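# Tuck a box end flap's tabs into floor slots

## Task

Bend the top flap of the box's upright end wall over and press it down until both of its tabs sit completely inside the slots in the box floor. At the end, that end wall and both long side walls must stand upright, the corner flaps at that end must be folded inward, and the box must rest on its base. Nothing counts as done if it stays in place only because the robot is holding it.

## Robot and tools

Robot: two arms, left_arm and right_arm, each ending in a parallel gripper with a wrist camera (cam_left_wrist and cam_right_wrist, both 616x616 fisheye). The names are just labels; they say nothing about which side of an image something appears on. Occasionally a part you hold gets a short tug, or a loose object gets shoved.

Frames. The state line in every result (left_arm: ... | right_arm: ...) reports each gripper's end_effector_position in metres and end_effector_quat_wxyz in one shared scene frame: origin on the table surface midway between the arms, +z up, +x out over the table, left_arm on the +y side. The reported position is the point between the finger pads, roughly 1 cm behind the tips, and can be off, especially at long reach. In the gripper's own axes, the fingers point along +z and open and close along y.

execute_actions takes {"actions": [...]} holding at most one item, plus an optional "pictures" boolean. An empty list commands nothing and just reports the state (with pictures). An action item is {"rows": [...], "steps": n} with 1 to 15 rows and at most 15 steps of 1/30 s each (default 15, minimum 3). Each row drives one step; if rows run out, the last one repeats. A wait item is {"steps": n} alone, up to 300, counted from the previous result, so your reply time is included. A refused call moves nothing.

Row layout (also the move target): a single list of 14 numbers, each between -1 and 1, covering both arms even if one stays still: dx, dy, dz, rx, ry, rz, opening for left_arm, then the same seven for right_arm. dx to rz are an offset, not a pose: they give the target relative to that gripper's pose in the latest result that showed it (before any such result in the scene, and for second or later calls within one reply, relative to where the arm is when the action begins). They are expressed in the gripper's own axes. 1.0 equals 0.6 m for dx, dy, dz and 180 degrees for the rotation; rx, ry, rz form one rotation vector. Every row in an action is measured from that same base, not from the row before. Opening is absolute: +1 is fully open (0.094 m), -1 is closed. All-zero offsets are not a pause; they pull the arm back to the base pose.

move takes "target" (one 14-number row as above, same offset rules) and an optional "speed", top path speed in m/s from 0.002 to 0.5 (default 0.25; rotation limited to twice that in rad/s). Both grippers travel straight toward their targets and finish together, over 0.5 to 10 s; a longer path gets cut off at 10 s. Openings are sent at the start. Paths ignore obstacles and the other arm, and grippers lag, drift and can overshoot the speed, most when an arm is nearly straight. Faster contact and targets set deeper past the contact point push harder. The result adds a "move:" line with the ending (done, off_target, moving, held, fault) and which limits acted (limits=paced: the sent pose was clipped; limits=held: a check blocked some steps, after which the arm may jump faster than speed), plus each gripper's distance from its target. If only one arm is named, the other finished normally.



Timing. The simulation keeps running while you think and write. The last 3 steps of each action are held back and run during your reply, and the next action starts after them. After an action ends, each arm continues only to its last clipped pose, so a distant target may need several actions; check the reported pose. A result with nothing held back shows a "Hand target" line per arm.

Controller behaviour. Each step the command is clipped to within 70 mm and 16 degrees of the measured pose, then solved by damped inverse kinematics, favouring position over orientation. Arms tend to finish a centimetre or more low and can sag further with zero offsets. To keep an arm still, send in a reply's first call the offset back to its desired pose, then zeros in later calls, and raise the aim if it still hangs low.

Gripping. grip_measured is the measured finger opening on the command scale (the last Joint positions value gives metres); each gripper may read up to about 1 mm off. To hold something, command about 0.03 below grip_measured; smaller margins grip more lightly. Pads push about 50 to 62 N, less on very thin parts, with a brief spike on first contact.

Other result lines: "pose unreachable" means the clearance check altered or blocked that arm's command; HELD marks steps where your row was partly or fully not sent; FAULT means an arm stopped; MOTOR HOT warns from 75 °C; OVER-TEMPERATURE FAULT means a stop at 90 °C (10 s), and at 100 °C the arm goes limp and falls. Joint torques are noisy, offset readings. Joint limits (rad): waist -2.618 to 3.054, shoulder and elbow 0.000 to 3.142, wrist pitch and yaw -1.571 to 1.571, wrist roll -2.094 to 2.094.

Avoid: knocking anything off the table (fails the task), letting the arms collide or press on each other, slams, drops, slips, very hard pushes, and long heavy holds that heat motors.

Each tool is called after "Emit:" as name([rows], argument=value, ...), one row to a line, values as JSON.

## Session

Emit:
execute_actions(actions=[])

Scene clock: 0.00 s of 4500.00 s.
left_arm: end_effector_position=(+0.3870, +0.2975, +0.4050) grip_measured=+1.000 end_effector_quat_wxyz=(+0.699, -0.038, +0.712, +0.044) | right_arm: end_effector_position=(+0.3629, -0.2300, +0.4045) grip_measured=+1.000 end_effector_quat_wxyz=(+0.705, +0.004, +0.709, +0.007)
Joint positions: left_arm=[ 0.008  1.064  1.064 -0.017  0.014  0.009  0.094] | right_arm=[-0.007  1.03   1.034 -0.008  0.008  0.016  0.094]
Joint velocities: left_arm=[-0.002  0.007 -0.007 -0.095  0.037 -0.037  0.   ] | right_arm=[-0.002  0.012 -0.017  0.037 -0.066 -0.007  0.   ]
Joint torques (N m, as the arm reports them, + toward a larger angle): no reading
Hand target (left_arm): +0.383, +0.297, +0.418; +0.711, -0.037, +0.701, +0.045
Hand target (right_arm): +0.361, -0.230, +0.405; +0.704, +0.004, +0.711, +0.007

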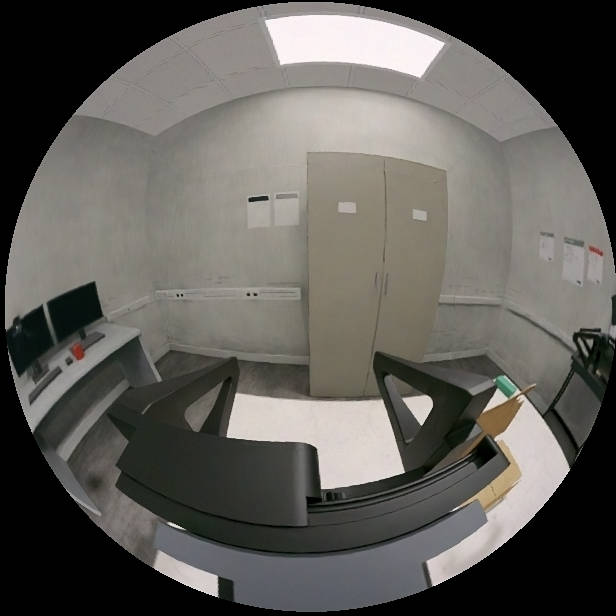

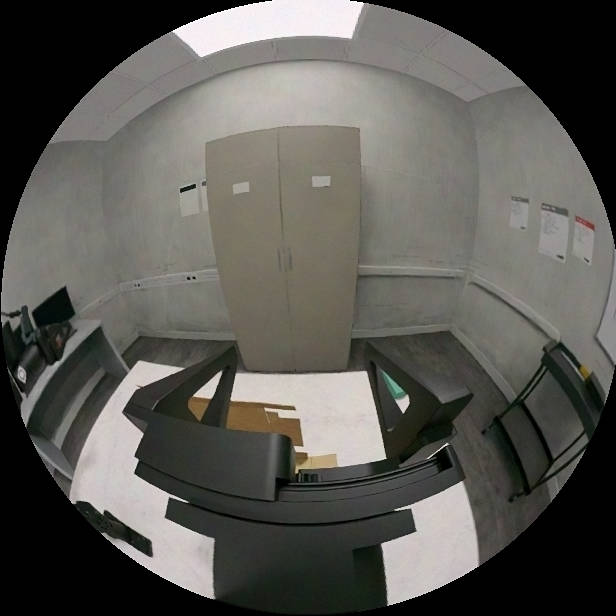

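Emit:
move(target=[0.27,-0.2,-0.15,0,0.42,0,0.5,0.27,-0.15,-0.2,0,0.42,0,1])

Scene clock: 3.47 s of 4500.00 s.
left_arm: end_effector_position=(+0.3068, +0.1702, +0.2328) grip_measured=+0.501 end_effector_quat_wxyz=(+0.101, -0.057, +0.993, +0.013) | right_arm: end_effector_position=(+0.2417, -0.3153, +0.2384) grip_measured=+1.000 end_effector_quat_wxyz=(+0.118, +0.001, +0.993, +0.004)
Joint positions: left_arm=[-0.436  1.624  1.767 -1.534 -0.097 -0.42   0.071] | right_arm=[-0.391  1.432  1.6   -1.521 -0.093 -0.359  0.094]
Joint velocities: left_arm=[-0.007 -0.002 -0.002 -0.081 -0.022 -0.022 -0.001] | right_arm=[-0.017  0.002 -0.012 -0.037  0.007 -0.066  0.   ]
Joint torques (N m, as the arm reports them, + toward a larger angle): left_arm=[-0.8  -6.01  9.24  0.45 -0.05 -0.09] | right_arm=[-0.7  -4.73  8.02  0.97  0.01 -0.03]
Hand target (left_arm): +0.308, +0.167, +0.244; +0.114, -0.058, +0.992, +0.006
Hand target (right_arm): +0.242, -0.319, +0.245; +0.122, +0.003, +0.993, -0.001
Off the commanded pose (left_arm): 0.011 m, 2 deg.
Off the commanded pose (right_arm): 0.004 m, 1 deg.
Kept back: nothing.
move: off_target (left_arm)
camera_calibration (this result's frames):
cam_left_wrist: T_world_to_cam=[[0.101428, -0.993717, 0.047311, 0.121875], [-0.987733, -0.0949134, 0.123997, 0.331924], [-0.118727, -0.0593073, -0.991154, 0.382992], [0, 0, 0, 1]] pos_world=[0.360962, 0.175327, 0.33268]
cam_right_wrist: T_world_to_cam=[[-0.0385664, -0.998659, 0.0345232, -0.326947], [-0.968102, 0.0459014, 0.246315, 0.224027], [-0.24757, -0.0239225, -0.968575, 0.402208], [0, 0, 0, 1]] pos_world=[0.303846, -0.32717, 0.345674]

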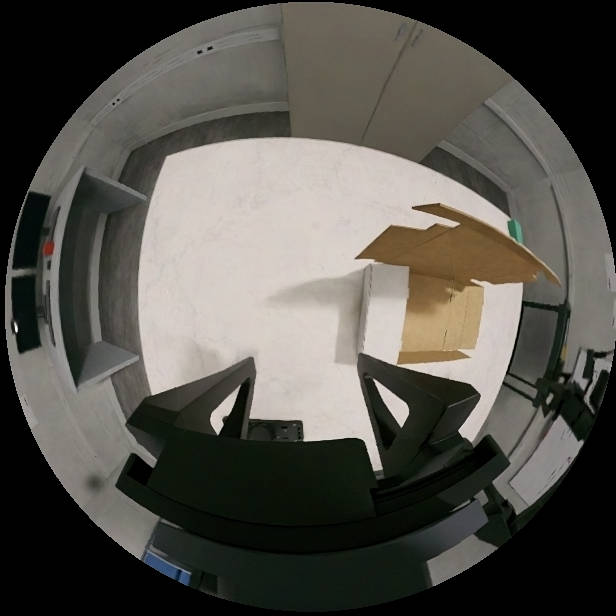

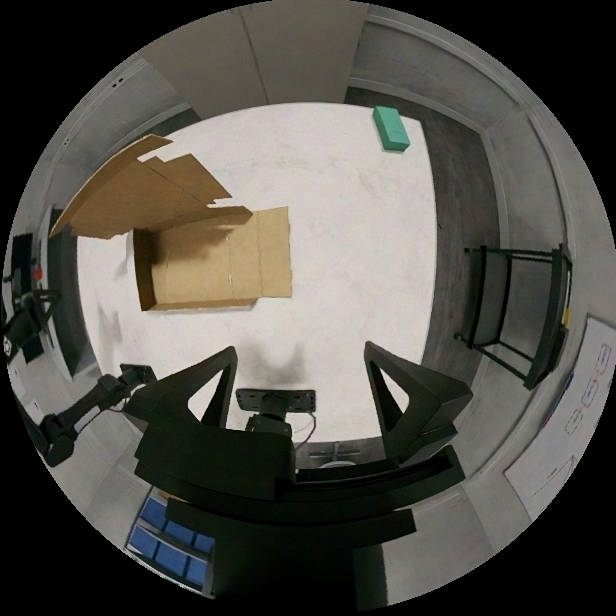

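Emit:
move(target=[0.053,-0.185,0.178,0.008,0.03,0.036,0.5,0,0,0,0,0,0,1])

Scene clock: 4.90 s of 4500.00 s.
left_arm: end_effector_position=(+0.3100, +0.0636, +0.1143) grip_measured=+0.501 end_effector_quat_wxyz=(+0.041, +0.004, +0.999, +0.013) | right_arm: end_effector_position=(+0.2414, -0.3153, +0.2383) grip_measured=+1.000 end_effector_quat_wxyz=(+0.117, +0.001, +0.993, +0.004)
Joint positions: left_arm=[-0.703  1.848  1.566 -1.235 -0.066 -0.572  0.071] | right_arm=[-0.391  1.432  1.6   -1.522 -0.093 -0.36   0.094]
Joint velocities: left_arm=[-0.002 -0.017 -0.002 -0.022 -0.007 -0.022 -0.001] | right_arm=[-0.002  0.012 -0.012 -0.081  0.037  0.066  0.   ]
Joint torques (N m, as the arm reports them, + toward a larger angle): left_arm=[-0.28 -8.83  6.57  0.43 -0.05 -0.09] | right_arm=[ 0.   -5.25  5.7   1.15 -0.05  0.01]
Hand target (left_arm): +0.313, +0.061, +0.119; +0.053, -0.000, +0.999, +0.006
Hand target (right_arm): +0.242, -0.315, +0.238; +0.118, +0.001, +0.993, +0.004
Off the commanded pose (left_arm): 0.007 m, 2 deg.
Off the commanded pose (right_arm): 0.000 m, 0 deg.
Kept back: nothing.
move: done
camera_calibration (this result's frames):
cam_left_wrist: T_world_to_cam=[[-0.0139623, -0.999238, 0.036455, 0.0585899], [-0.969486, 0.0224527, 0.244116, 0.312862], [-0.244749, -0.0319342, -0.969061, 0.294337], [0, 0, 0, 1]] pos_world=[0.376172, 0.0609201, 0.20672]
cam_right_wrist: T_world_to_cam=[[-0.0383142, -0.998655, 0.0349414, -0.327141], [-0.967782, 0.0457925, 0.247589, 0.223336], [-0.248856, -0.0243295, -0.968235, 0.402162], [0, 0, 0, 1]] pos_world=[0.303687, -0.327144, 0.345522]

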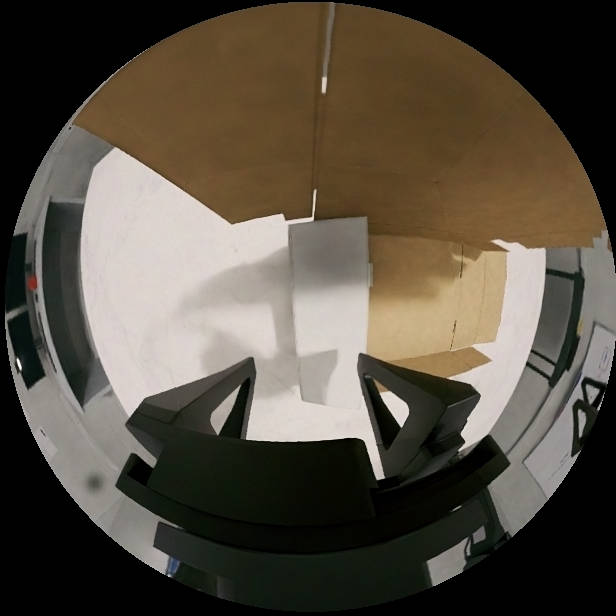

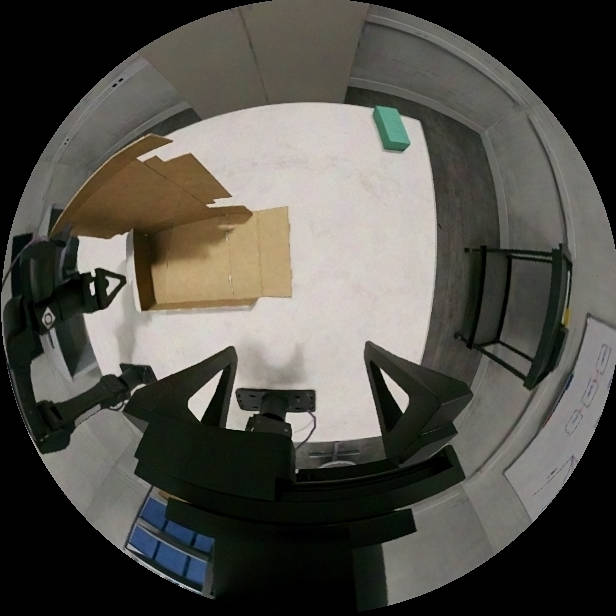

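Emit:
move(target=[0.01,-0.005,0.185,0,0,0,0.5,0,0,0,0,0,0,1], speed=0.04)

Scene clock: 8.23 s of 4500.00 s.
left_arm: end_effector_position=(+0.3141, +0.0585, +0.0122) grip_measured=+0.501 end_effector_quat_wxyz=(+0.040, +0.005, +0.999, +0.006) | right_arm: end_effector_position=(+0.2414, -0.3153, +0.2383) grip_measured=+1.000 end_effector_quat_wxyz=(+0.117, +0.001, +0.993, +0.004)
Joint positions: left_arm=[-0.703  1.955  1.292 -0.848 -0.054 -0.57   0.071] | right_arm=[-0.391  1.432  1.6   -1.522 -0.093 -0.36   0.094]
Joint velocities: left_arm=[ 0.002  0.002 -0.002  0.037  0.022 -0.022  0.001] | right_arm=[-0.017  0.012  0.002  0.066  0.022  0.022  0.   ]
Joint torques (N m, as the arm reports them, + toward a larger angle): left_arm=[ 0.65 -7.35  4.35  0.6  -0.15  0.08] | right_arm=[ 0.   -5.25  5.69  1.14 -0.04  0.  ]
Hand target (left_arm): +0.315, +0.064, +0.003; +0.040, +0.004, +0.999, +0.013
Hand target (right_arm): +0.241, -0.315, +0.238; +0.117, +0.001, +0.993, +0.004
Off the commanded pose (left_arm): 0.010 m, 1 deg.
Off the commanded pose (right_arm): 0.000 m, 0 deg.
Kept back: nothing.
move: done
camera_calibration (this result's frames):
cam_left_wrist: T_world_to_cam=[[-0.0157118, -0.998648, 0.0495578, 0.0576816], [-0.969094, 0.027413, 0.245163, 0.341434], [-0.24619, -0.0441743, -0.968214, 0.197426], [0, 0, 0, 1]] pos_world=[0.380392, 0.056965, 0.104585]
cam_right_wrist: T_world_to_cam=[[-0.0383142, -0.998655, 0.0349414, -0.327141], [-0.967782, 0.0457925, 0.247589, 0.223336], [-0.248856, -0.0243295, -0.968235, 0.402162], [0, 0, 0, 1]] pos_world=[0.303687, -0.327144, 0.345522]

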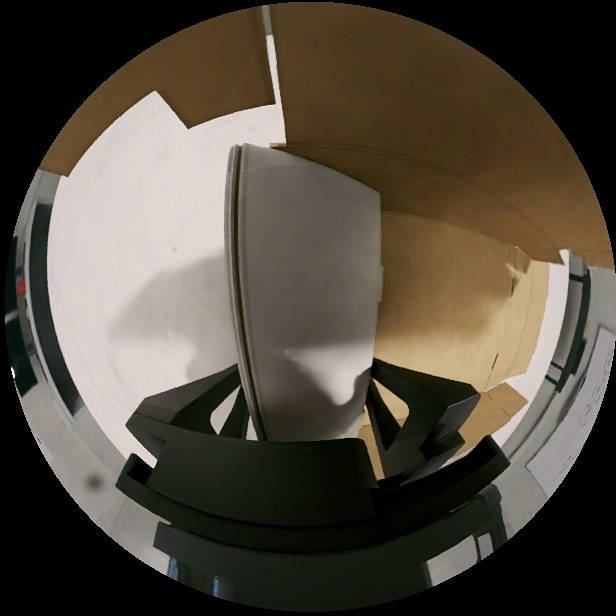

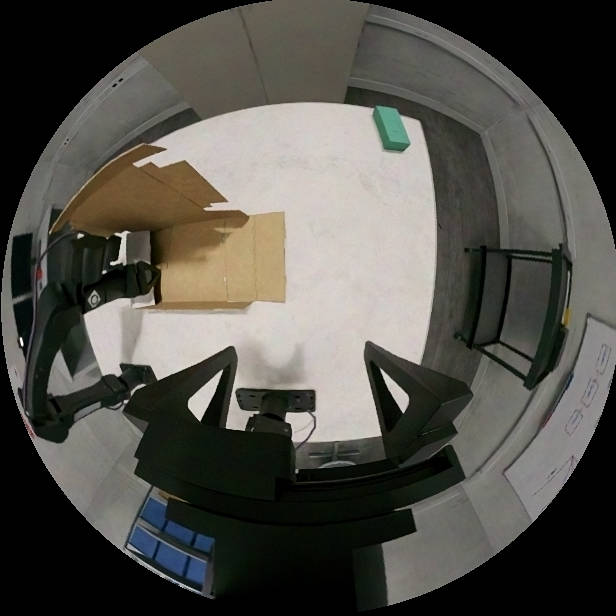

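Emit:
move(target=[0,0,-0.015,0,0,0,0.1,0,0,0,0,0,0,1], speed=0.03)

Emit:
move(target=[0,0,0,0,0,0,-0.3,0,0,0,0,0,0,1])

Scene clock: 9.17 s of 4500.00 s.
left_arm: end_effector_position=(+0.3137, +0.0576, +0.0121) grip_measured=+0.102 end_effector_quat_wxyz=(+0.038, +0.005, +0.999, +0.004) | right_arm: end_effector_position=(+0.2414, -0.3153, +0.2383) grip_measured=+1.000 end_effector_quat_wxyz=(+0.117, +0.001, +0.993, +0.004)
Joint positions: left_arm=[-0.703  1.955  1.292 -0.847 -0.048 -0.57   0.052] | right_arm=[-0.391  1.432  1.6   -1.522 -0.093 -0.36   0.094]
Joint velocities: left_arm=[-0.012 -0.002  0.002  0.037 -0.022  0.007  0.   ] | right_arm=[-0.002  0.007 -0.002 -0.037 -0.081 -0.051  0.   ]
Joint torques (N m, as the arm reports them, + toward a larger angle): left_arm=[-0.22 -9.34  7.41 -0.08 -0.09 -0.01] | right_arm=[ 0.01 -5.25  5.7   1.14 -0.05  0.  ]
Hand target (left_arm): +0.313, +0.058, +0.021; +0.040, +0.005, +0.999, +0.006
Hand target (right_arm): +0.241, -0.315, +0.238; +0.117, +0.001, +0.993, +0.004
Off the commanded pose (left_arm): 0.009 m, 0 deg.
Off the commanded pose (right_arm): 0.000 m, 0 deg.
Kept back: nothing.
move: done
camera_calibration (this result's frames):
cam_left_wrist: T_world_to_cam=[[-0.0159087, -0.998383, 0.0545773, 0.0567584], [-0.96839, 0.0289744, 0.247754, 0.340665], [-0.248934, -0.0489107, -0.967285, 0.198345], [0, 0, 0, 1]] pos_world=[0.380174, 0.0564973, 0.104357]
cam_right_wrist: T_world_to_cam=[[-0.0383142, -0.998655, 0.0349414, -0.327141], [-0.967782, 0.0457925, 0.247589, 0.223336], [-0.248856, -0.0243295, -0.968235, 0.402162], [0, 0, 0, 1]] pos_world=[0.303687, -0.327144, 0.345522]

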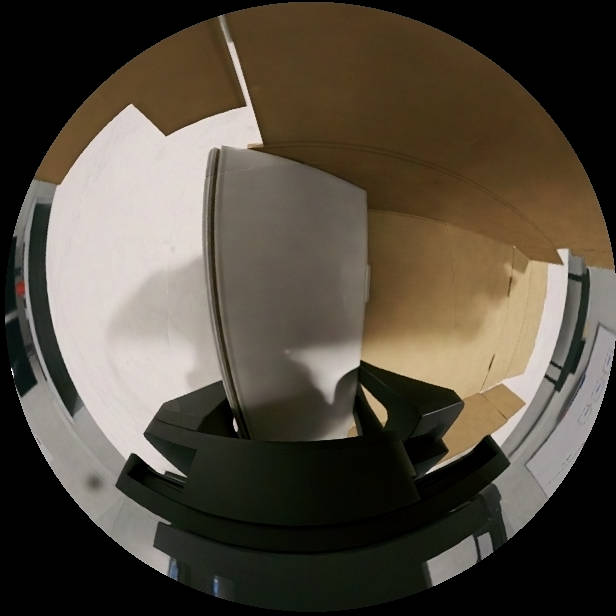

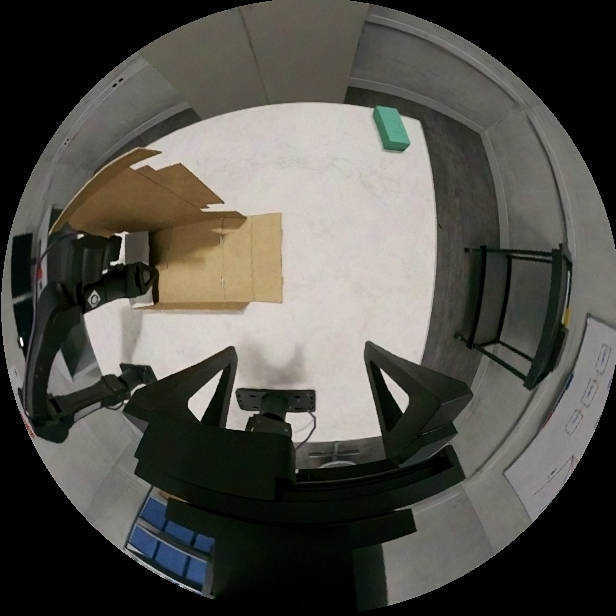

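Scene clock: 9.67 s of 4500.00 s.
left_arm: end_effector_position=(+0.3130, +0.0524, +0.0121) grip_measured=-0.218 end_effector_quat_wxyz=(+0.035, +0.005, +0.999, -0.010) | right_arm: end_effector_position=(+0.2414, -0.3153, +0.2383) grip_measured=+1.000 end_effector_quat_wxyz=(+0.117, +0.001, +0.993, +0.004)
Joint positions: left_arm=[-0.703  1.955  1.292 -0.838 -0.022 -0.571  0.037] | right_arm=[-0.391  1.432  1.6   -1.522 -0.093 -0.36   0.094]
Joint velocities: left_arm=[ 0.017 -0.007  0.022 -0.007  0.037  0.051  0.001] | right_arm=[-0.012 -0.002 -0.012 -0.022 -0.007 -0.022  0.   ]
Joint torques (N m, as the arm reports them, + toward a larger angle): left_arm=[-0.05 -8.3   6.1   0.18 -0.28  0.03] | right_arm=[-0.01 -5.25  5.7   1.14 -0.04  0.01]
Hand target (left_arm): +0.314, +0.058, +0.012; +0.039, +0.005, +0.999, +0.004
Hand target (right_arm): +0.241, -0.315, +0.238; +0.117, +0.001, +0.993, +0.004
Off the commanded pose (left_arm): 0.005 m, 2 deg.
Off the commanded pose (right_arm): 0.000 m, 0 deg.
Kept back: nothing.
move: done
camera_calibration (this result's frames):
cam_left_wrist: T_world_to_cam=[[-0.0160122, -0.99653, 0.08168, 0.0511932], [-0.96667, 0.0363052, 0.253437, 0.33918], [-0.255523, -0.0748996, -0.963897, 0.201291], [0, 0, 0, 1]] pos_world=[0.380129, 0.0537782, 0.103882]
cam_right_wrist: T_world_to_cam=[[-0.0383142, -0.998655, 0.0349414, -0.327141], [-0.967782, 0.0457925, 0.247589, 0.223336], [-0.248856, -0.0243295, -0.968235, 0.402162], [0, 0, 0, 1]] pos_world=[0.303687, -0.327144, 0.345522]

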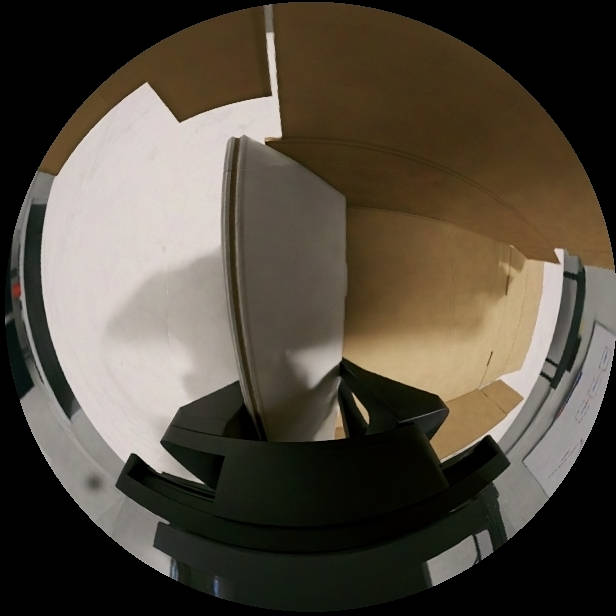

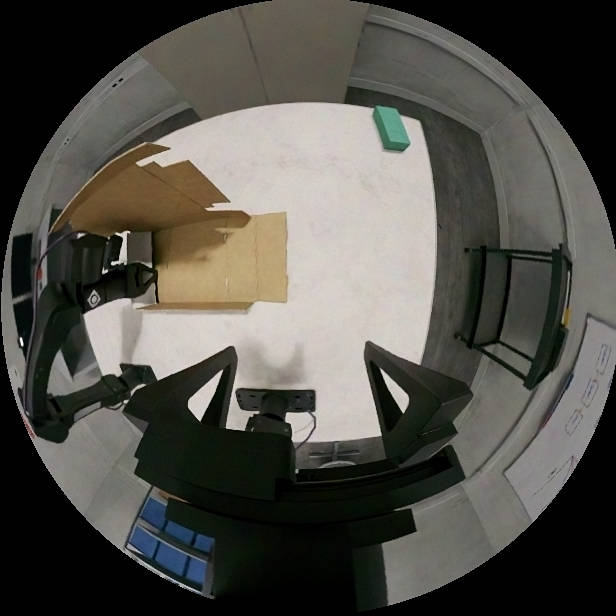

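Folding. Continue.

Emit:
move(target=[0,0,-0.035,0,0,0,-0.6,0,0,0,0,0,0,1], speed=0.03)

Emit:
move(target=[0,0,0,0,0,0,-0.92,0,0,0,0,0,0,1])

Emit:
move(target=[0,0,0.03,0,0,0,-0.92,0,0,0,0,0,0,1], speed=0.03)

Emit:
move(target=[0,0,-0.03,0,0,0,-0.4,0,0,0,0,0,0,1], speed=0.03)

Emit:
move(target=[-0.09,0,-0.05,0,-0.07,0,-0.4,0,0,0,0,0,0,1], speed=0.05)

Scene clock: 10.90 s of 4500.00 s.
left_arm: end_effector_position=(+0.3069, +0.0546, +0.0171) grip_measured=-0.221 end_effector_quat_wxyz=(+0.023, +0.004, +1.000, -0.007) | right_arm: end_effector_position=(+0.2414, -0.3153, +0.2383) grip_measured=+1.000 end_effector_quat_wxyz=(+0.117, +0.001, +0.993, +0.004)
Joint positions: left_arm=[-0.703  1.945  1.302 -0.881 -0.014 -0.573  0.037] | right_arm=[-0.391  1.432  1.6   -1.522 -0.093 -0.36   0.094]
Joint velocities: left_arm=[-0.012 -0.002  0.017 -0.051 -0.007  0.007  0.   ] | right_arm=[ 0.002 -0.002 -0.012 -0.095 -0.051  0.037  0.   ]
Joint torques (N m, as the arm reports them, + toward a larger angle): left_arm=[ -0.26 -10.09   8.28  -0.07  -0.1    0.01] | right_arm=[-0.01 -5.24  5.7   1.14 -0.05  0.  ]
Hand target (left_arm): +0.311, +0.053, +0.033; +0.035, +0.005, +0.999, -0.010
Hand target (right_arm): +0.241, -0.315, +0.238; +0.117, +0.001, +0.993, +0.004
Off the commanded pose (left_arm): 0.017 m, 1 deg.
Off the commanded pose (right_arm): 0.000 m, 0 deg.
Kept back: nothing.
move: off_target (left_arm)
camera_calibration (this result's frames):
cam_left_wrist: T_world_to_cam=[[-0.0126469, -0.99703, 0.0759629, 0.0519755], [-0.960159, 0.0333188, 0.277462, 0.32974], [-0.279169, -0.0694274, -0.957729, 0.211516], [0, 0, 0, 1]] pos_world=[0.376309, 0.0555197, 0.107137]
cam_right_wrist: T_world_to_cam=[[-0.0383142, -0.998655, 0.0349414, -0.327141], [-0.967782, 0.0457925, 0.247589, 0.223336], [-0.248856, -0.0243295, -0.968235, 0.402162], [0, 0, 0, 1]] pos_world=[0.303687, -0.327144, 0.345522]

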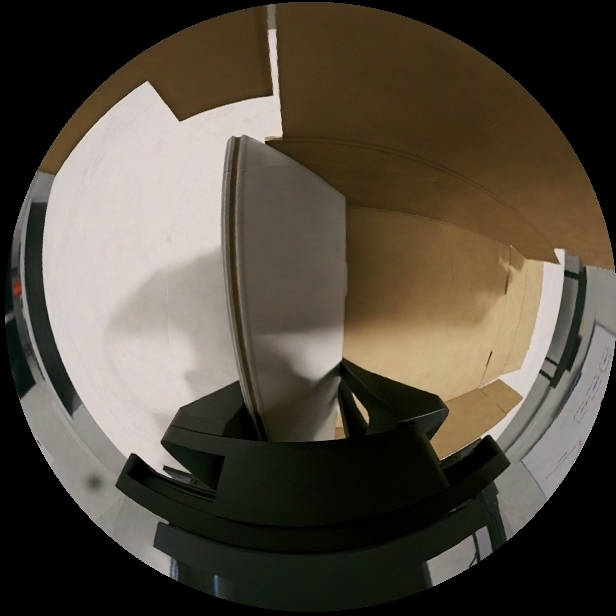

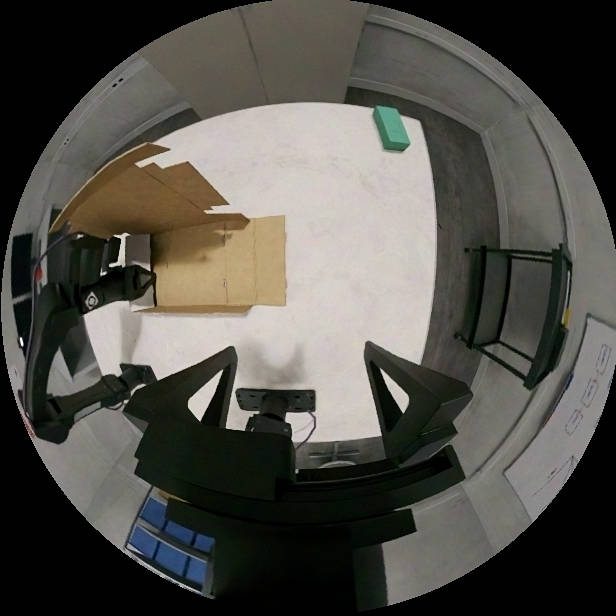

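Scene clock: 11.40 s of 4500.00 s.
left_arm: end_effector_position=(+0.3067, +0.0544, +0.0170) grip_measured=-0.221 end_effector_quat_wxyz=(+0.022, +0.004, +1.000, -0.007) | right_arm: end_effector_position=(+0.2414, -0.3153, +0.2383) grip_measured=+1.000 end_effector_quat_wxyz=(+0.117, +0.001, +0.993, +0.004)
Joint positions: left_arm=[-0.703  1.945  1.302 -0.881 -0.012 -0.573  0.037] | right_arm=[-0.391  1.432  1.6   -1.522 -0.093 -0.36   0.094]
Joint velocities: left_arm=[-0.012 -0.012 -0.012  0.081 -0.007 -0.007 -0.001] | right_arm=[-0.007 -0.002 -0.022  0.007 -0.11   0.051  0.   ]
Joint torques (N m, as the arm reports them, + toward a larger angle): left_arm=[-0.06 -8.2   6.14  0.26 -0.03  0.01] | right_arm=[ 0.02 -5.23  5.71  1.14 -0.05  0.01]
Hand target (left_arm): +0.307, +0.055, +0.017; +0.023, +0.004, +1.000, -0.007
Hand target (right_arm): +0.241, -0.315, +0.238; +0.117, +0.001, +0.993, +0.004
Off the commanded pose (left_arm): 0.000 m, 0 deg.
Off the commanded pose (right_arm): 0.000 m, 0 deg.
Kept back: nothing.
move: done
camera_calibration (this result's frames):
cam_left_wrist: T_world_to_cam=[[-0.012653, -0.996907, 0.0775634, 0.0516581], [-0.959865, 0.0338446, 0.278414, 0.329437], [-0.280178, -0.0709276, -0.957324, 0.211824], [0, 0, 0, 1]] pos_world=[0.376217, 0.0553728, 0.107058]
cam_right_wrist: T_world_to_cam=[[-0.0383142, -0.998655, 0.0349414, -0.327141], [-0.967782, 0.0457925, 0.247589, 0.223336], [-0.248856, -0.0243295, -0.968235, 0.402162], [0, 0, 0, 1]] pos_world=[0.303687, -0.327144, 0.345522]

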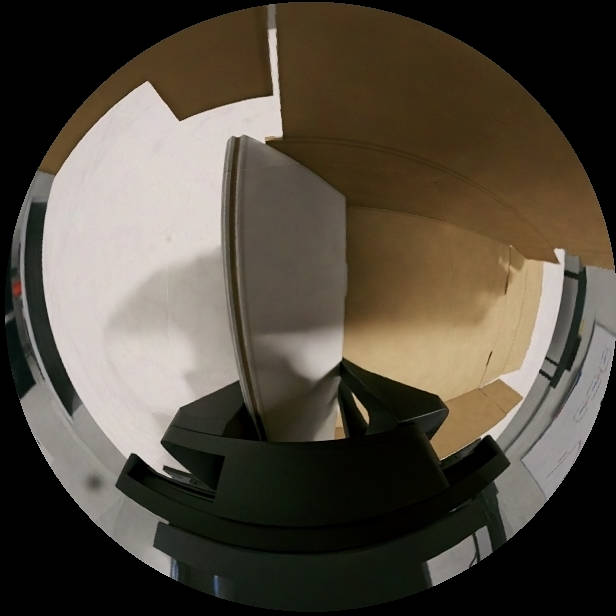

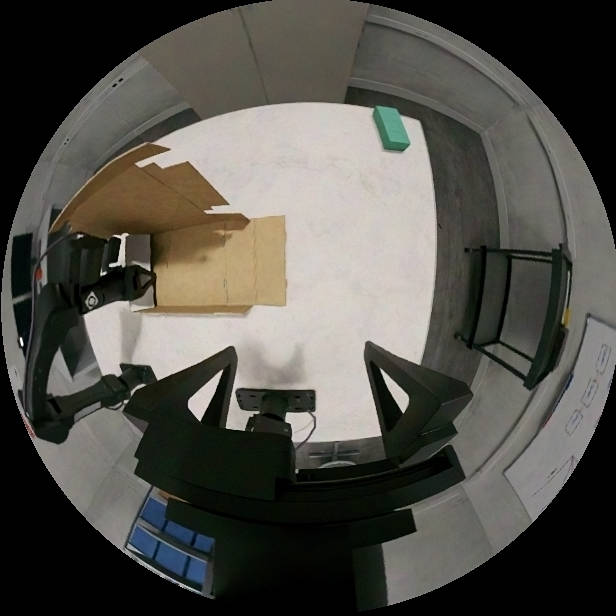

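Scene clock: 12.23 s of 4500.00 s.
left_arm: end_effector_position=(+0.3118, +0.0498, +0.0106) grip_measured=-0.224 end_effector_quat_wxyz=(+0.031, +0.004, +0.999, -0.017) | right_arm: end_effector_position=(+0.2414, -0.3153, +0.2383) grip_measured=+1.000 end_effector_quat_wxyz=(+0.117, +0.001, +0.993, +0.004)
Joint positions: left_arm=[-0.703  1.957  1.289 -0.831 -0.006 -0.573  0.036] | right_arm=[-0.391  1.432  1.6   -1.522 -0.093 -0.36   0.094]
Joint velocities: left_arm=[ 0.012 -0.002 -0.002 -0.051 -0.037  0.037 -0.   ] | right_arm=[ 0.007 -0.002 -0.002 -0.022  0.007 -0.022  0.   ]
Joint torques (N m, as the arm reports them, + toward a larger angle): left_arm=[ 0.05 -6.99  4.47  0.49 -0.06  0.02] | right_arm=[ 0.   -5.26  5.71  1.14 -0.04  0.  ]
Hand target (left_arm): +0.308, +0.054, -0.001; +0.022, +0.004, +1.000, -0.008
Hand target (right_arm): +0.241, -0.315, +0.238; +0.117, +0.001, +0.993, +0.004
Off the commanded pose (left_arm): 0.013 m, 2 deg.
Off the commanded pose (right_arm): 0.000 m, 0 deg.
Kept back: nothing.
move: off_target (left_arm)
camera_calibration (this result's frames):
cam_left_wrist: T_world_to_cam=[[-0.0145667, -0.995269, 0.0960569, 0.0479918], [-0.964759, 0.0392324, 0.260193, 0.337714], [-0.262731, -0.0888816, -0.960767, 0.202253], [0, 0, 0, 1]] pos_world=[0.37965, 0.052492, 0.101837]
cam_right_wrist: T_world_to_cam=[[-0.0383142, -0.998655, 0.0349414, -0.327141], [-0.967782, 0.0457925, 0.247589, 0.223336], [-0.248856, -0.0243295, -0.968235, 0.402162], [0, 0, 0, 1]] pos_world=[0.303687, -0.327144, 0.345522]

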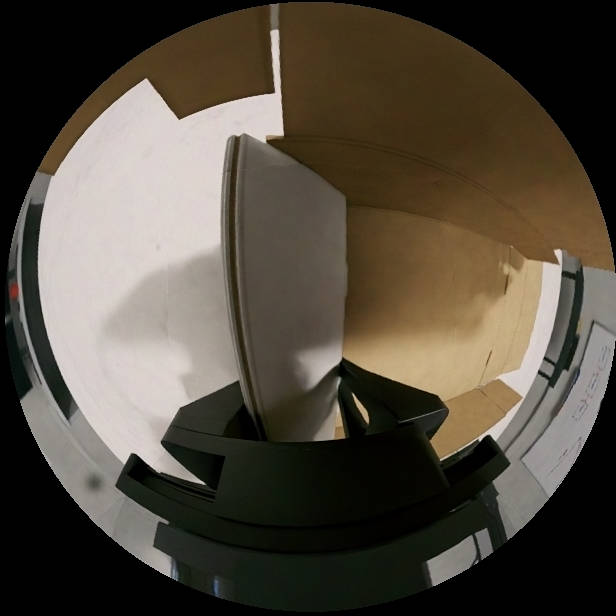

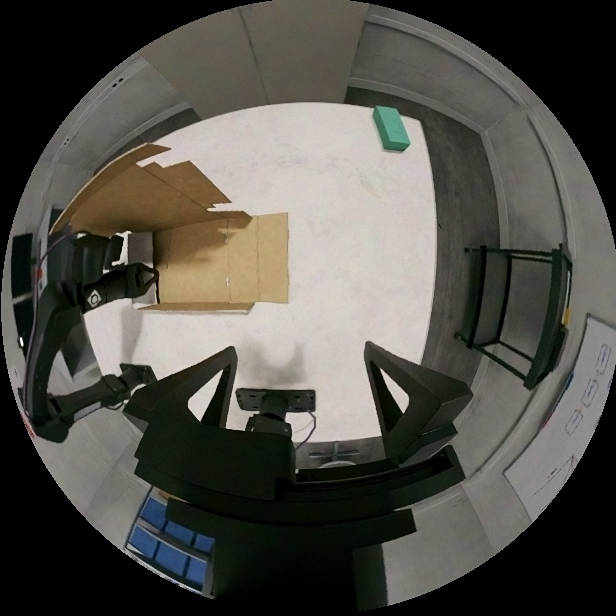

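Scene clock: 13.13 s of 4500.00 s.
left_arm: end_effector_position=(+0.3069, +0.0517, +0.0131) grip_measured=-0.224 end_effector_quat_wxyz=(+0.023, +0.004, +1.000, -0.015) | right_arm: end_effector_position=(+0.2414, -0.3153, +0.2383) grip_measured=+1.000 end_effector_quat_wxyz=(+0.117, +0.001, +0.993, +0.004)
Joint positions: left_arm=[-0.703  1.949  1.289 -0.856  0.    -0.573  0.036] | right_arm=[-0.391  1.432  1.6   -1.522 -0.093 -0.36   0.094]
Joint velocities: left_arm=[ 0.007 -0.007  0.002 -0.007  0.007 -0.022 -0.001] | right_arm=[-0.007 -0.012 -0.007 -0.037 -0.037 -0.051  0.   ]
Joint torques (N m, as the arm reports them, + toward a larger angle): left_arm=[-0.16 -9.89  8.62 -0.2  -0.09  0.  ] | right_arm=[ 0.   -5.26  5.71  1.14 -0.04  0.  ]
Hand target (left_arm): +0.310, +0.050, +0.028; +0.032, +0.004, +0.999, -0.017
Hand target (right_arm): +0.241, -0.315, +0.238; +0.117, +0.001, +0.993, +0.004
Off the commanded pose (left_arm): 0.016 m, 1 deg.
Off the commanded pose (right_arm): 0.000 m, 0 deg.
Kept back: nothing.
move: off_target (left_arm)
camera_calibration (this result's frames):
cam_left_wrist: T_world_to_cam=[[-0.0133725, -0.995584, 0.0929157, 0.0492303], [-0.960195, 0.0387148, 0.276634, 0.330627], [-0.279009, -0.0855179, -0.956473, 0.208292], [0, 0, 0, 1]] pos_world=[0.37624, 0.0540254, 0.103188]
cam_right_wrist: T_world_to_cam=[[-0.0383142, -0.998655, 0.0349414, -0.327141], [-0.967782, 0.0457925, 0.247589, 0.223336], [-0.248856, -0.0243295, -0.968235, 0.402162], [0, 0, 0, 1]] pos_world=[0.303687, -0.327144, 0.345522]

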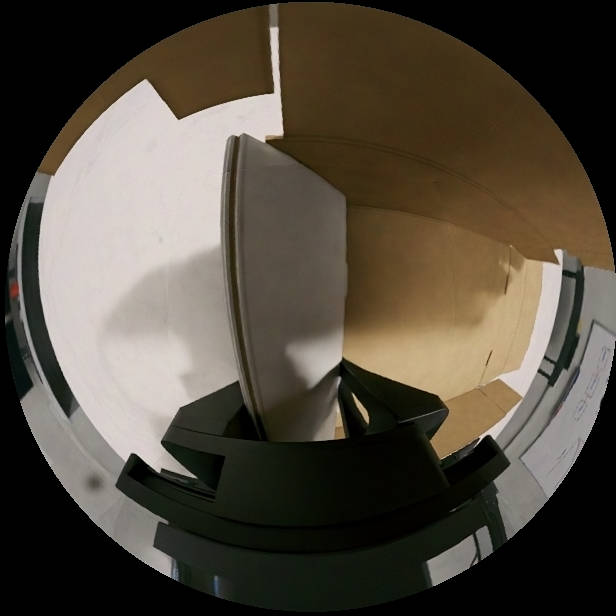

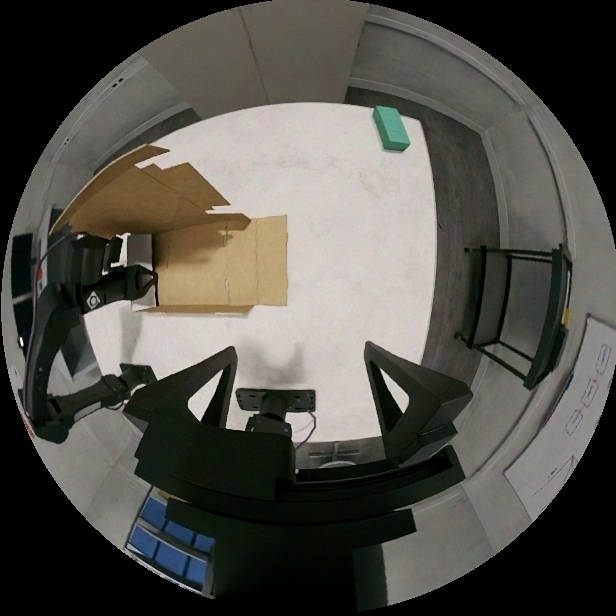

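Scene clock: 15.63 s of 4500.00 s.
left_arm: end_effector_position=(+0.3391, +0.0547, +0.0243) grip_measured=-0.224 end_effector_quat_wxyz=(+0.092, +0.007, +0.996, -0.006) | right_arm: end_effector_position=(+0.2414, -0.3153, +0.2383) grip_measured=+1.000 end_effector_quat_wxyz=(+0.117, +0.001, +0.993, +0.004)
Joint positions: left_arm=[-0.691  1.934  1.302 -0.776 -0.087 -0.548  0.036] | right_arm=[-0.391  1.432  1.6   -1.522 -0.093 -0.36   0.094]
Joint velocities: left_arm=[ 0.007  0.002 -0.022 -0.007 -0.037  0.007 -0.   ] | right_arm=[-0.007  0.022 -0.002 -0.051 -0.007 -0.051  0.   ]
Joint torques (N m, as the arm reports them, + toward a larger angle): left_arm=[  0.8  -10.42   8.95   0.71  -0.34   0.08] | right_arm=[-0.01 -5.24  5.69  1.14 -0.05  0.  ]
Hand target (left_arm): +0.358, +0.053, +0.046; +0.132, +0.003, +0.991, -0.014
Hand target (right_arm): +0.241, -0.315, +0.238; +0.117, +0.001, +0.993, +0.004
Off the commanded pose (left_arm): 0.030 m, 5 deg.
Off the commanded pose (right_arm): 0.000 m, 0 deg.
Kept back: nothing.
move: off_target (left_arm)
camera_calibration (this result's frames):
cam_left_wrist: T_world_to_cam=[[-0.0285655, -0.996932, 0.0728721, 0.0573161], [-0.988954, 0.0387938, 0.143056, 0.371349], [-0.145444, -0.0679807, -0.987028, 0.182731], [0, 0, 0, 1]] pos_world=[0.395462, 0.0551564, 0.12306]
cam_right_wrist: T_world_to_cam=[[-0.0383142, -0.998655, 0.0349414, -0.327141], [-0.967782, 0.0457925, 0.247589, 0.223336], [-0.248856, -0.0243295, -0.968235, 0.402162], [0, 0, 0, 1]] pos_world=[0.303687, -0.327144, 0.345522]

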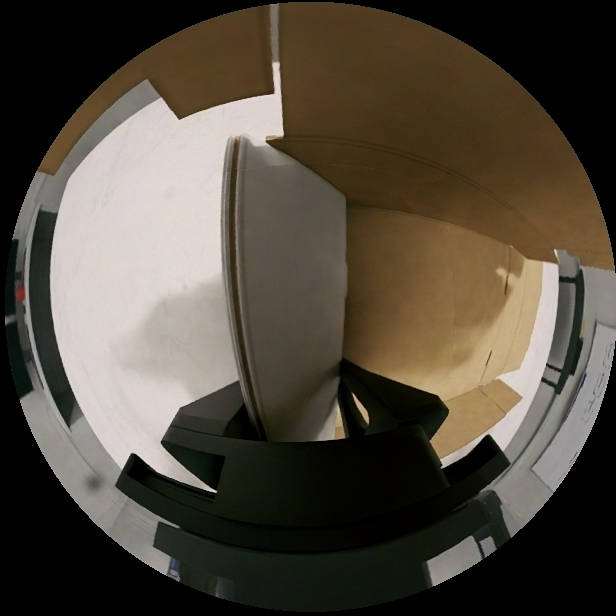

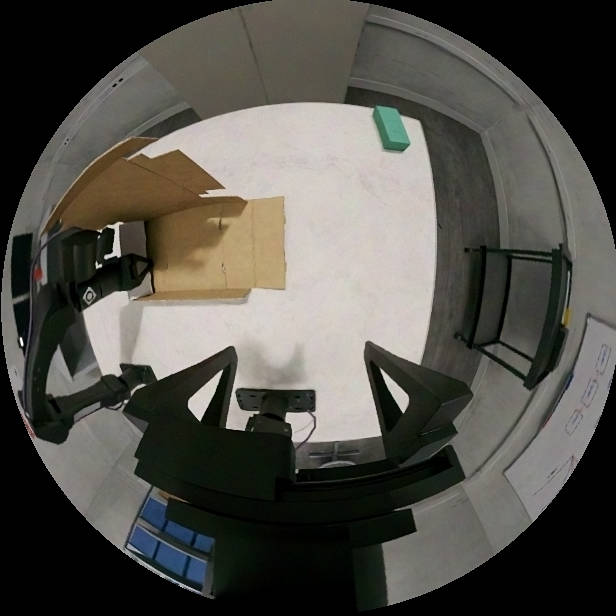

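Emit:
move(target=[0,0,0.02,0,0.05,0,-0.3,0,0,0,0,0,0,1], speed=0.03)

Emit:
move(target=[0,0,-0.07,-0.06,0,0,-0.1,0,0,0,0,0,0,1], speed=0.03)

Emit:
move(target=[0,0,0,0,0,0,-0.92,0,0,0,0,0,0,1])

Scene clock: 18.73 s of 4500.00 s.
left_arm: end_effector_position=(+0.3404, +0.0490, +0.0127) grip_measured=-0.224 end_effector_quat_wxyz=(+0.022, +0.009, +1.000, -0.017) | right_arm: end_effector_position=(+0.2414, -0.3153, +0.2383) grip_measured=+1.000 end_effector_quat_wxyz=(+0.117, +0.001, +0.993, +0.004)
Joint positions: left_arm=[-0.659  2.054  1.442 -0.904  0.006 -0.52   0.036] | right_arm=[-0.391  1.432  1.6   -1.522 -0.093 -0.36   0.094]
Joint velocities: left_arm=[-0.002  0.002 -0.007  0.022  0.095 -0.007 -0.   ] | right_arm=[-0.002  0.017 -0.002  0.007 -0.051 -0.051  0.   ]
Joint torques (N m, as the arm reports them, + toward a larger angle): left_arm=[ 0.85 -8.19  8.08 -0.08 -0.05  0.08] | right_arm=[ 0.   -5.24  5.68  1.15 -0.05  0.  ]
Hand target (left_arm): +0.341, +0.055, +0.013; +0.013, +0.007, +1.000, -0.007
Hand target (right_arm): +0.241, -0.315, +0.238; +0.117, +0.001, +0.993, +0.004
Off the commanded pose (left_arm): 0.006 m, 2 deg.
Off the commanded pose (right_arm): 0.000 m, 0 deg.
Kept back: nothing.
move: done
camera_calibration (this result's frames):
cam_left_wrist: T_world_to_cam=[[-0.0221843, -0.995179, 0.0955315, 0.050045], [-0.959288, 0.0480999, 0.278305, 0.362232], [-0.281558, -0.0854682, -0.95573, 0.217877], [0, 0, 0, 1]] pos_world=[0.40994, 0.051002, 0.10264]
cam_right_wrist: T_world_to_cam=[[-0.0383142, -0.998655, 0.0349414, -0.327141], [-0.967782, 0.0457925, 0.247589, 0.223336], [-0.248856, -0.0243295, -0.968235, 0.402162], [0, 0, 0, 1]] pos_world=[0.303687, -0.327144, 0.345522]

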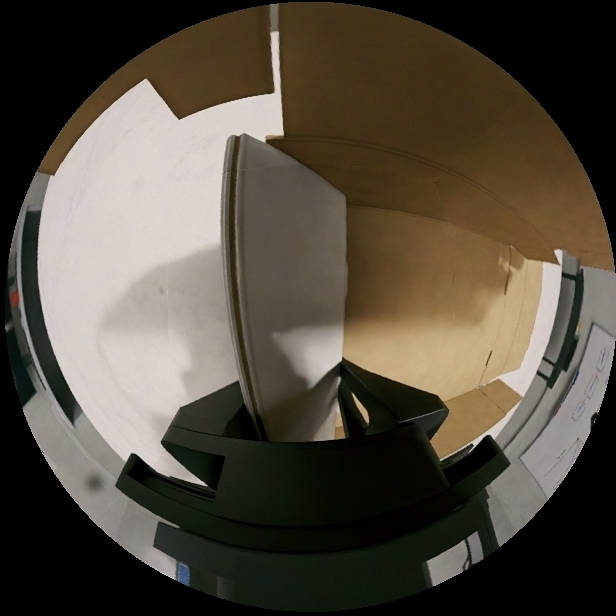

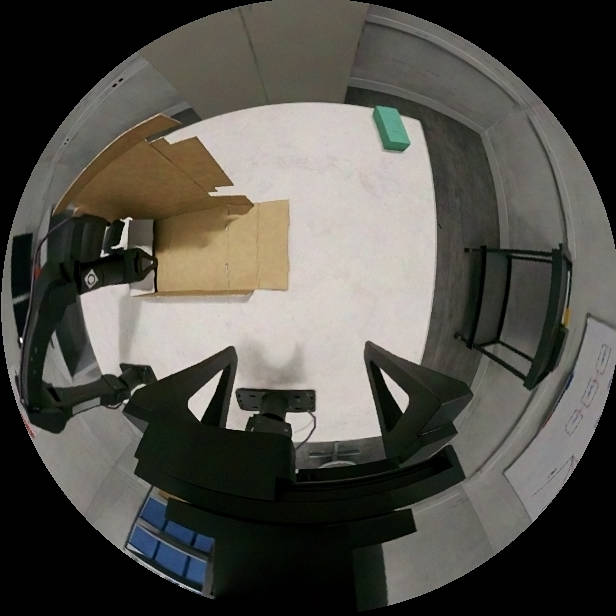

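Scene clock: 22.10 s of 4500.00 s.
left_arm: end_effector_position=(+0.3339, +0.0504, +0.0476) grip_measured=-0.101 end_effector_quat_wxyz=(+0.012, +0.008, +0.998, +0.067) | right_arm: end_effector_position=(+0.2414, -0.3153, +0.2383) grip_measured=+1.000 end_effector_quat_wxyz=(+0.117, +0.001, +0.993, +0.004)
Joint positions: left_arm=[-0.725  2.092  1.639 -1.173 -0.125 -0.591  0.042] | right_arm=[-0.391  1.432  1.6   -1.522 -0.093 -0.36   0.094]
Joint velocities: left_arm=[-0.007 -0.007 -0.002  0.007 -0.022 -0.022 -0.   ] | right_arm=[-0.002 -0.007  0.012 -0.051  0.022  0.022  0.   ]
Joint torques (N m, as the arm reports them, + toward a larger angle): left_arm=[-0.8  -9.37  8.66 -0.2  -0.35 -0.1 ] | right_arm=[ 0.02 -5.25  5.7   1.15 -0.04  0.  ]
Hand target (left_arm): +0.337, +0.050, +0.055; +0.022, +0.006, +0.997, +0.078
Hand target (right_arm): +0.241, -0.315, +0.238; +0.117, +0.001, +0.993, +0.004
Off the commanded pose (left_arm): 0.008 m, 2 deg.
Off the commanded pose (right_arm): 0.000 m, 0 deg.
Kept back: nothing.
move: done
camera_calibration (this result's frames):
cam_left_wrist: T_world_to_cam=[[-0.0177181, -0.997284, -0.0714894, 0.0544488], [-0.954109, -0.00451301, 0.299426, 0.346131], [-0.298935, 0.0735139, -0.951438, 0.247059], [0, 0, 0, 1]] pos_world=[0.405066, 0.0377008, 0.135313]
cam_right_wrist: T_world_to_cam=[[-0.0383142, -0.998655, 0.0349414, -0.327141], [-0.967782, 0.0457925, 0.247589, 0.223336], [-0.248856, -0.0243295, -0.968235, 0.402162], [0, 0, 0, 1]] pos_world=[0.303687, -0.327144, 0.345522]

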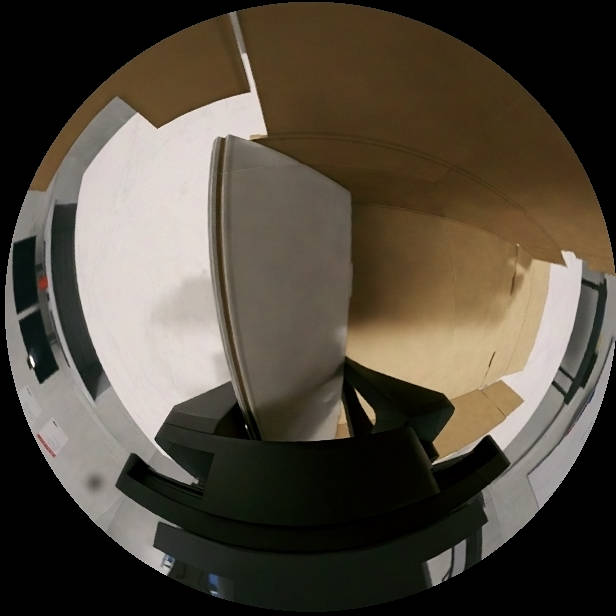

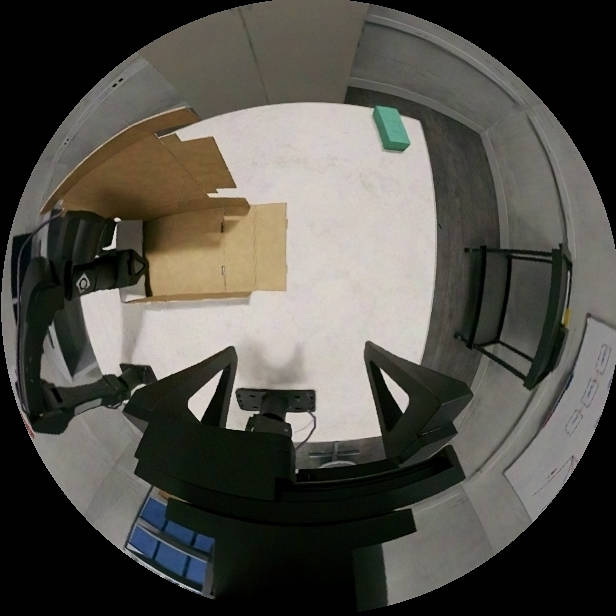

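Scene clock: 22.60 s of 4500.00 s.
left_arm: end_effector_position=(+0.3336, +0.0469, +0.0468) grip_measured=-0.252 end_effector_quat_wxyz=(+0.010, +0.008, +0.998, +0.058) | right_arm: end_effector_position=(+0.2414, -0.3153, +0.2383) grip_measured=+1.000 end_effector_quat_wxyz=(+0.117, +0.001, +0.993, +0.004)
Joint positions: left_arm=[-0.725  2.093  1.639 -1.166 -0.107 -0.591  0.035] | right_arm=[-0.391  1.432  1.6   -1.522 -0.093 -0.36   0.094]
Joint velocities: left_arm=[ 0.002  0.012  0.007  0.051  0.022 -0.022 -0.   ] | right_arm=[-0.012  0.007 -0.007 -0.081  0.007  0.066  0.   ]
Joint torques (N m, as the arm reports them, + toward a larger angle): left_arm=[-0.08 -9.37  6.31 -0.02 -0.24  0.03] | right_arm=[ 0.   -5.25  5.71  1.14 -0.04  0.  ]
Hand target (left_arm): +0.334, +0.050, +0.048; +0.012, +0.008, +0.998, +0.067
Hand target (right_arm): +0.241, -0.315, +0.238; +0.117, +0.001, +0.993, +0.004
Off the commanded pose (left_arm): 0.003 m, 1 deg.
Off the commanded pose (right_arm): 0.000 m, 0 deg.
Kept back: nothing.
move: done
camera_calibration (this result's frames):
cam_left_wrist: T_world_to_cam=[[-0.0167087, -0.998437, -0.0533397, 0.0498614], [-0.952716, -0.000289597, 0.303861, 0.345205], [-0.303401, 0.0558947, -0.951222, 0.248835], [0, 0, 0, 1]] pos_world=[0.405212, 0.0359749, 0.134463]
cam_right_wrist: T_world_to_cam=[[-0.0383142, -0.998655, 0.0349414, -0.327141], [-0.967782, 0.0457925, 0.247589, 0.223336], [-0.248856, -0.0243295, -0.968235, 0.402162], [0, 0, 0, 1]] pos_world=[0.303687, -0.327144, 0.345522]

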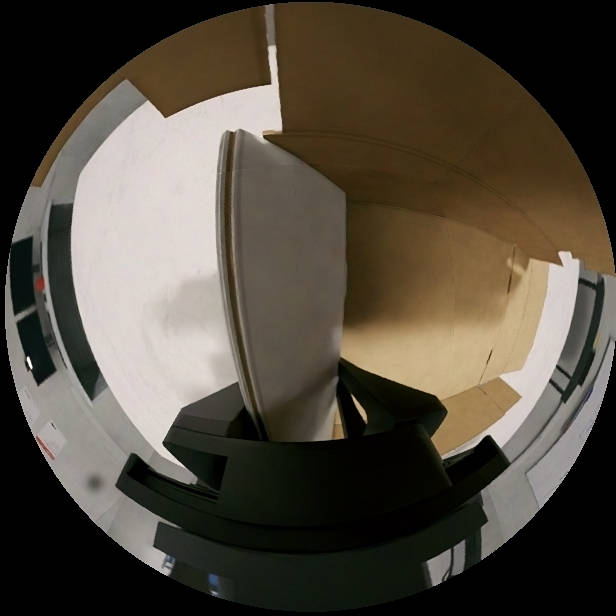

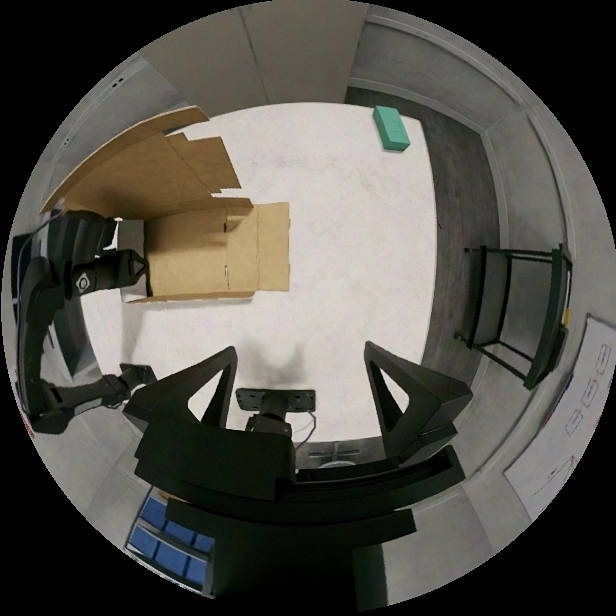

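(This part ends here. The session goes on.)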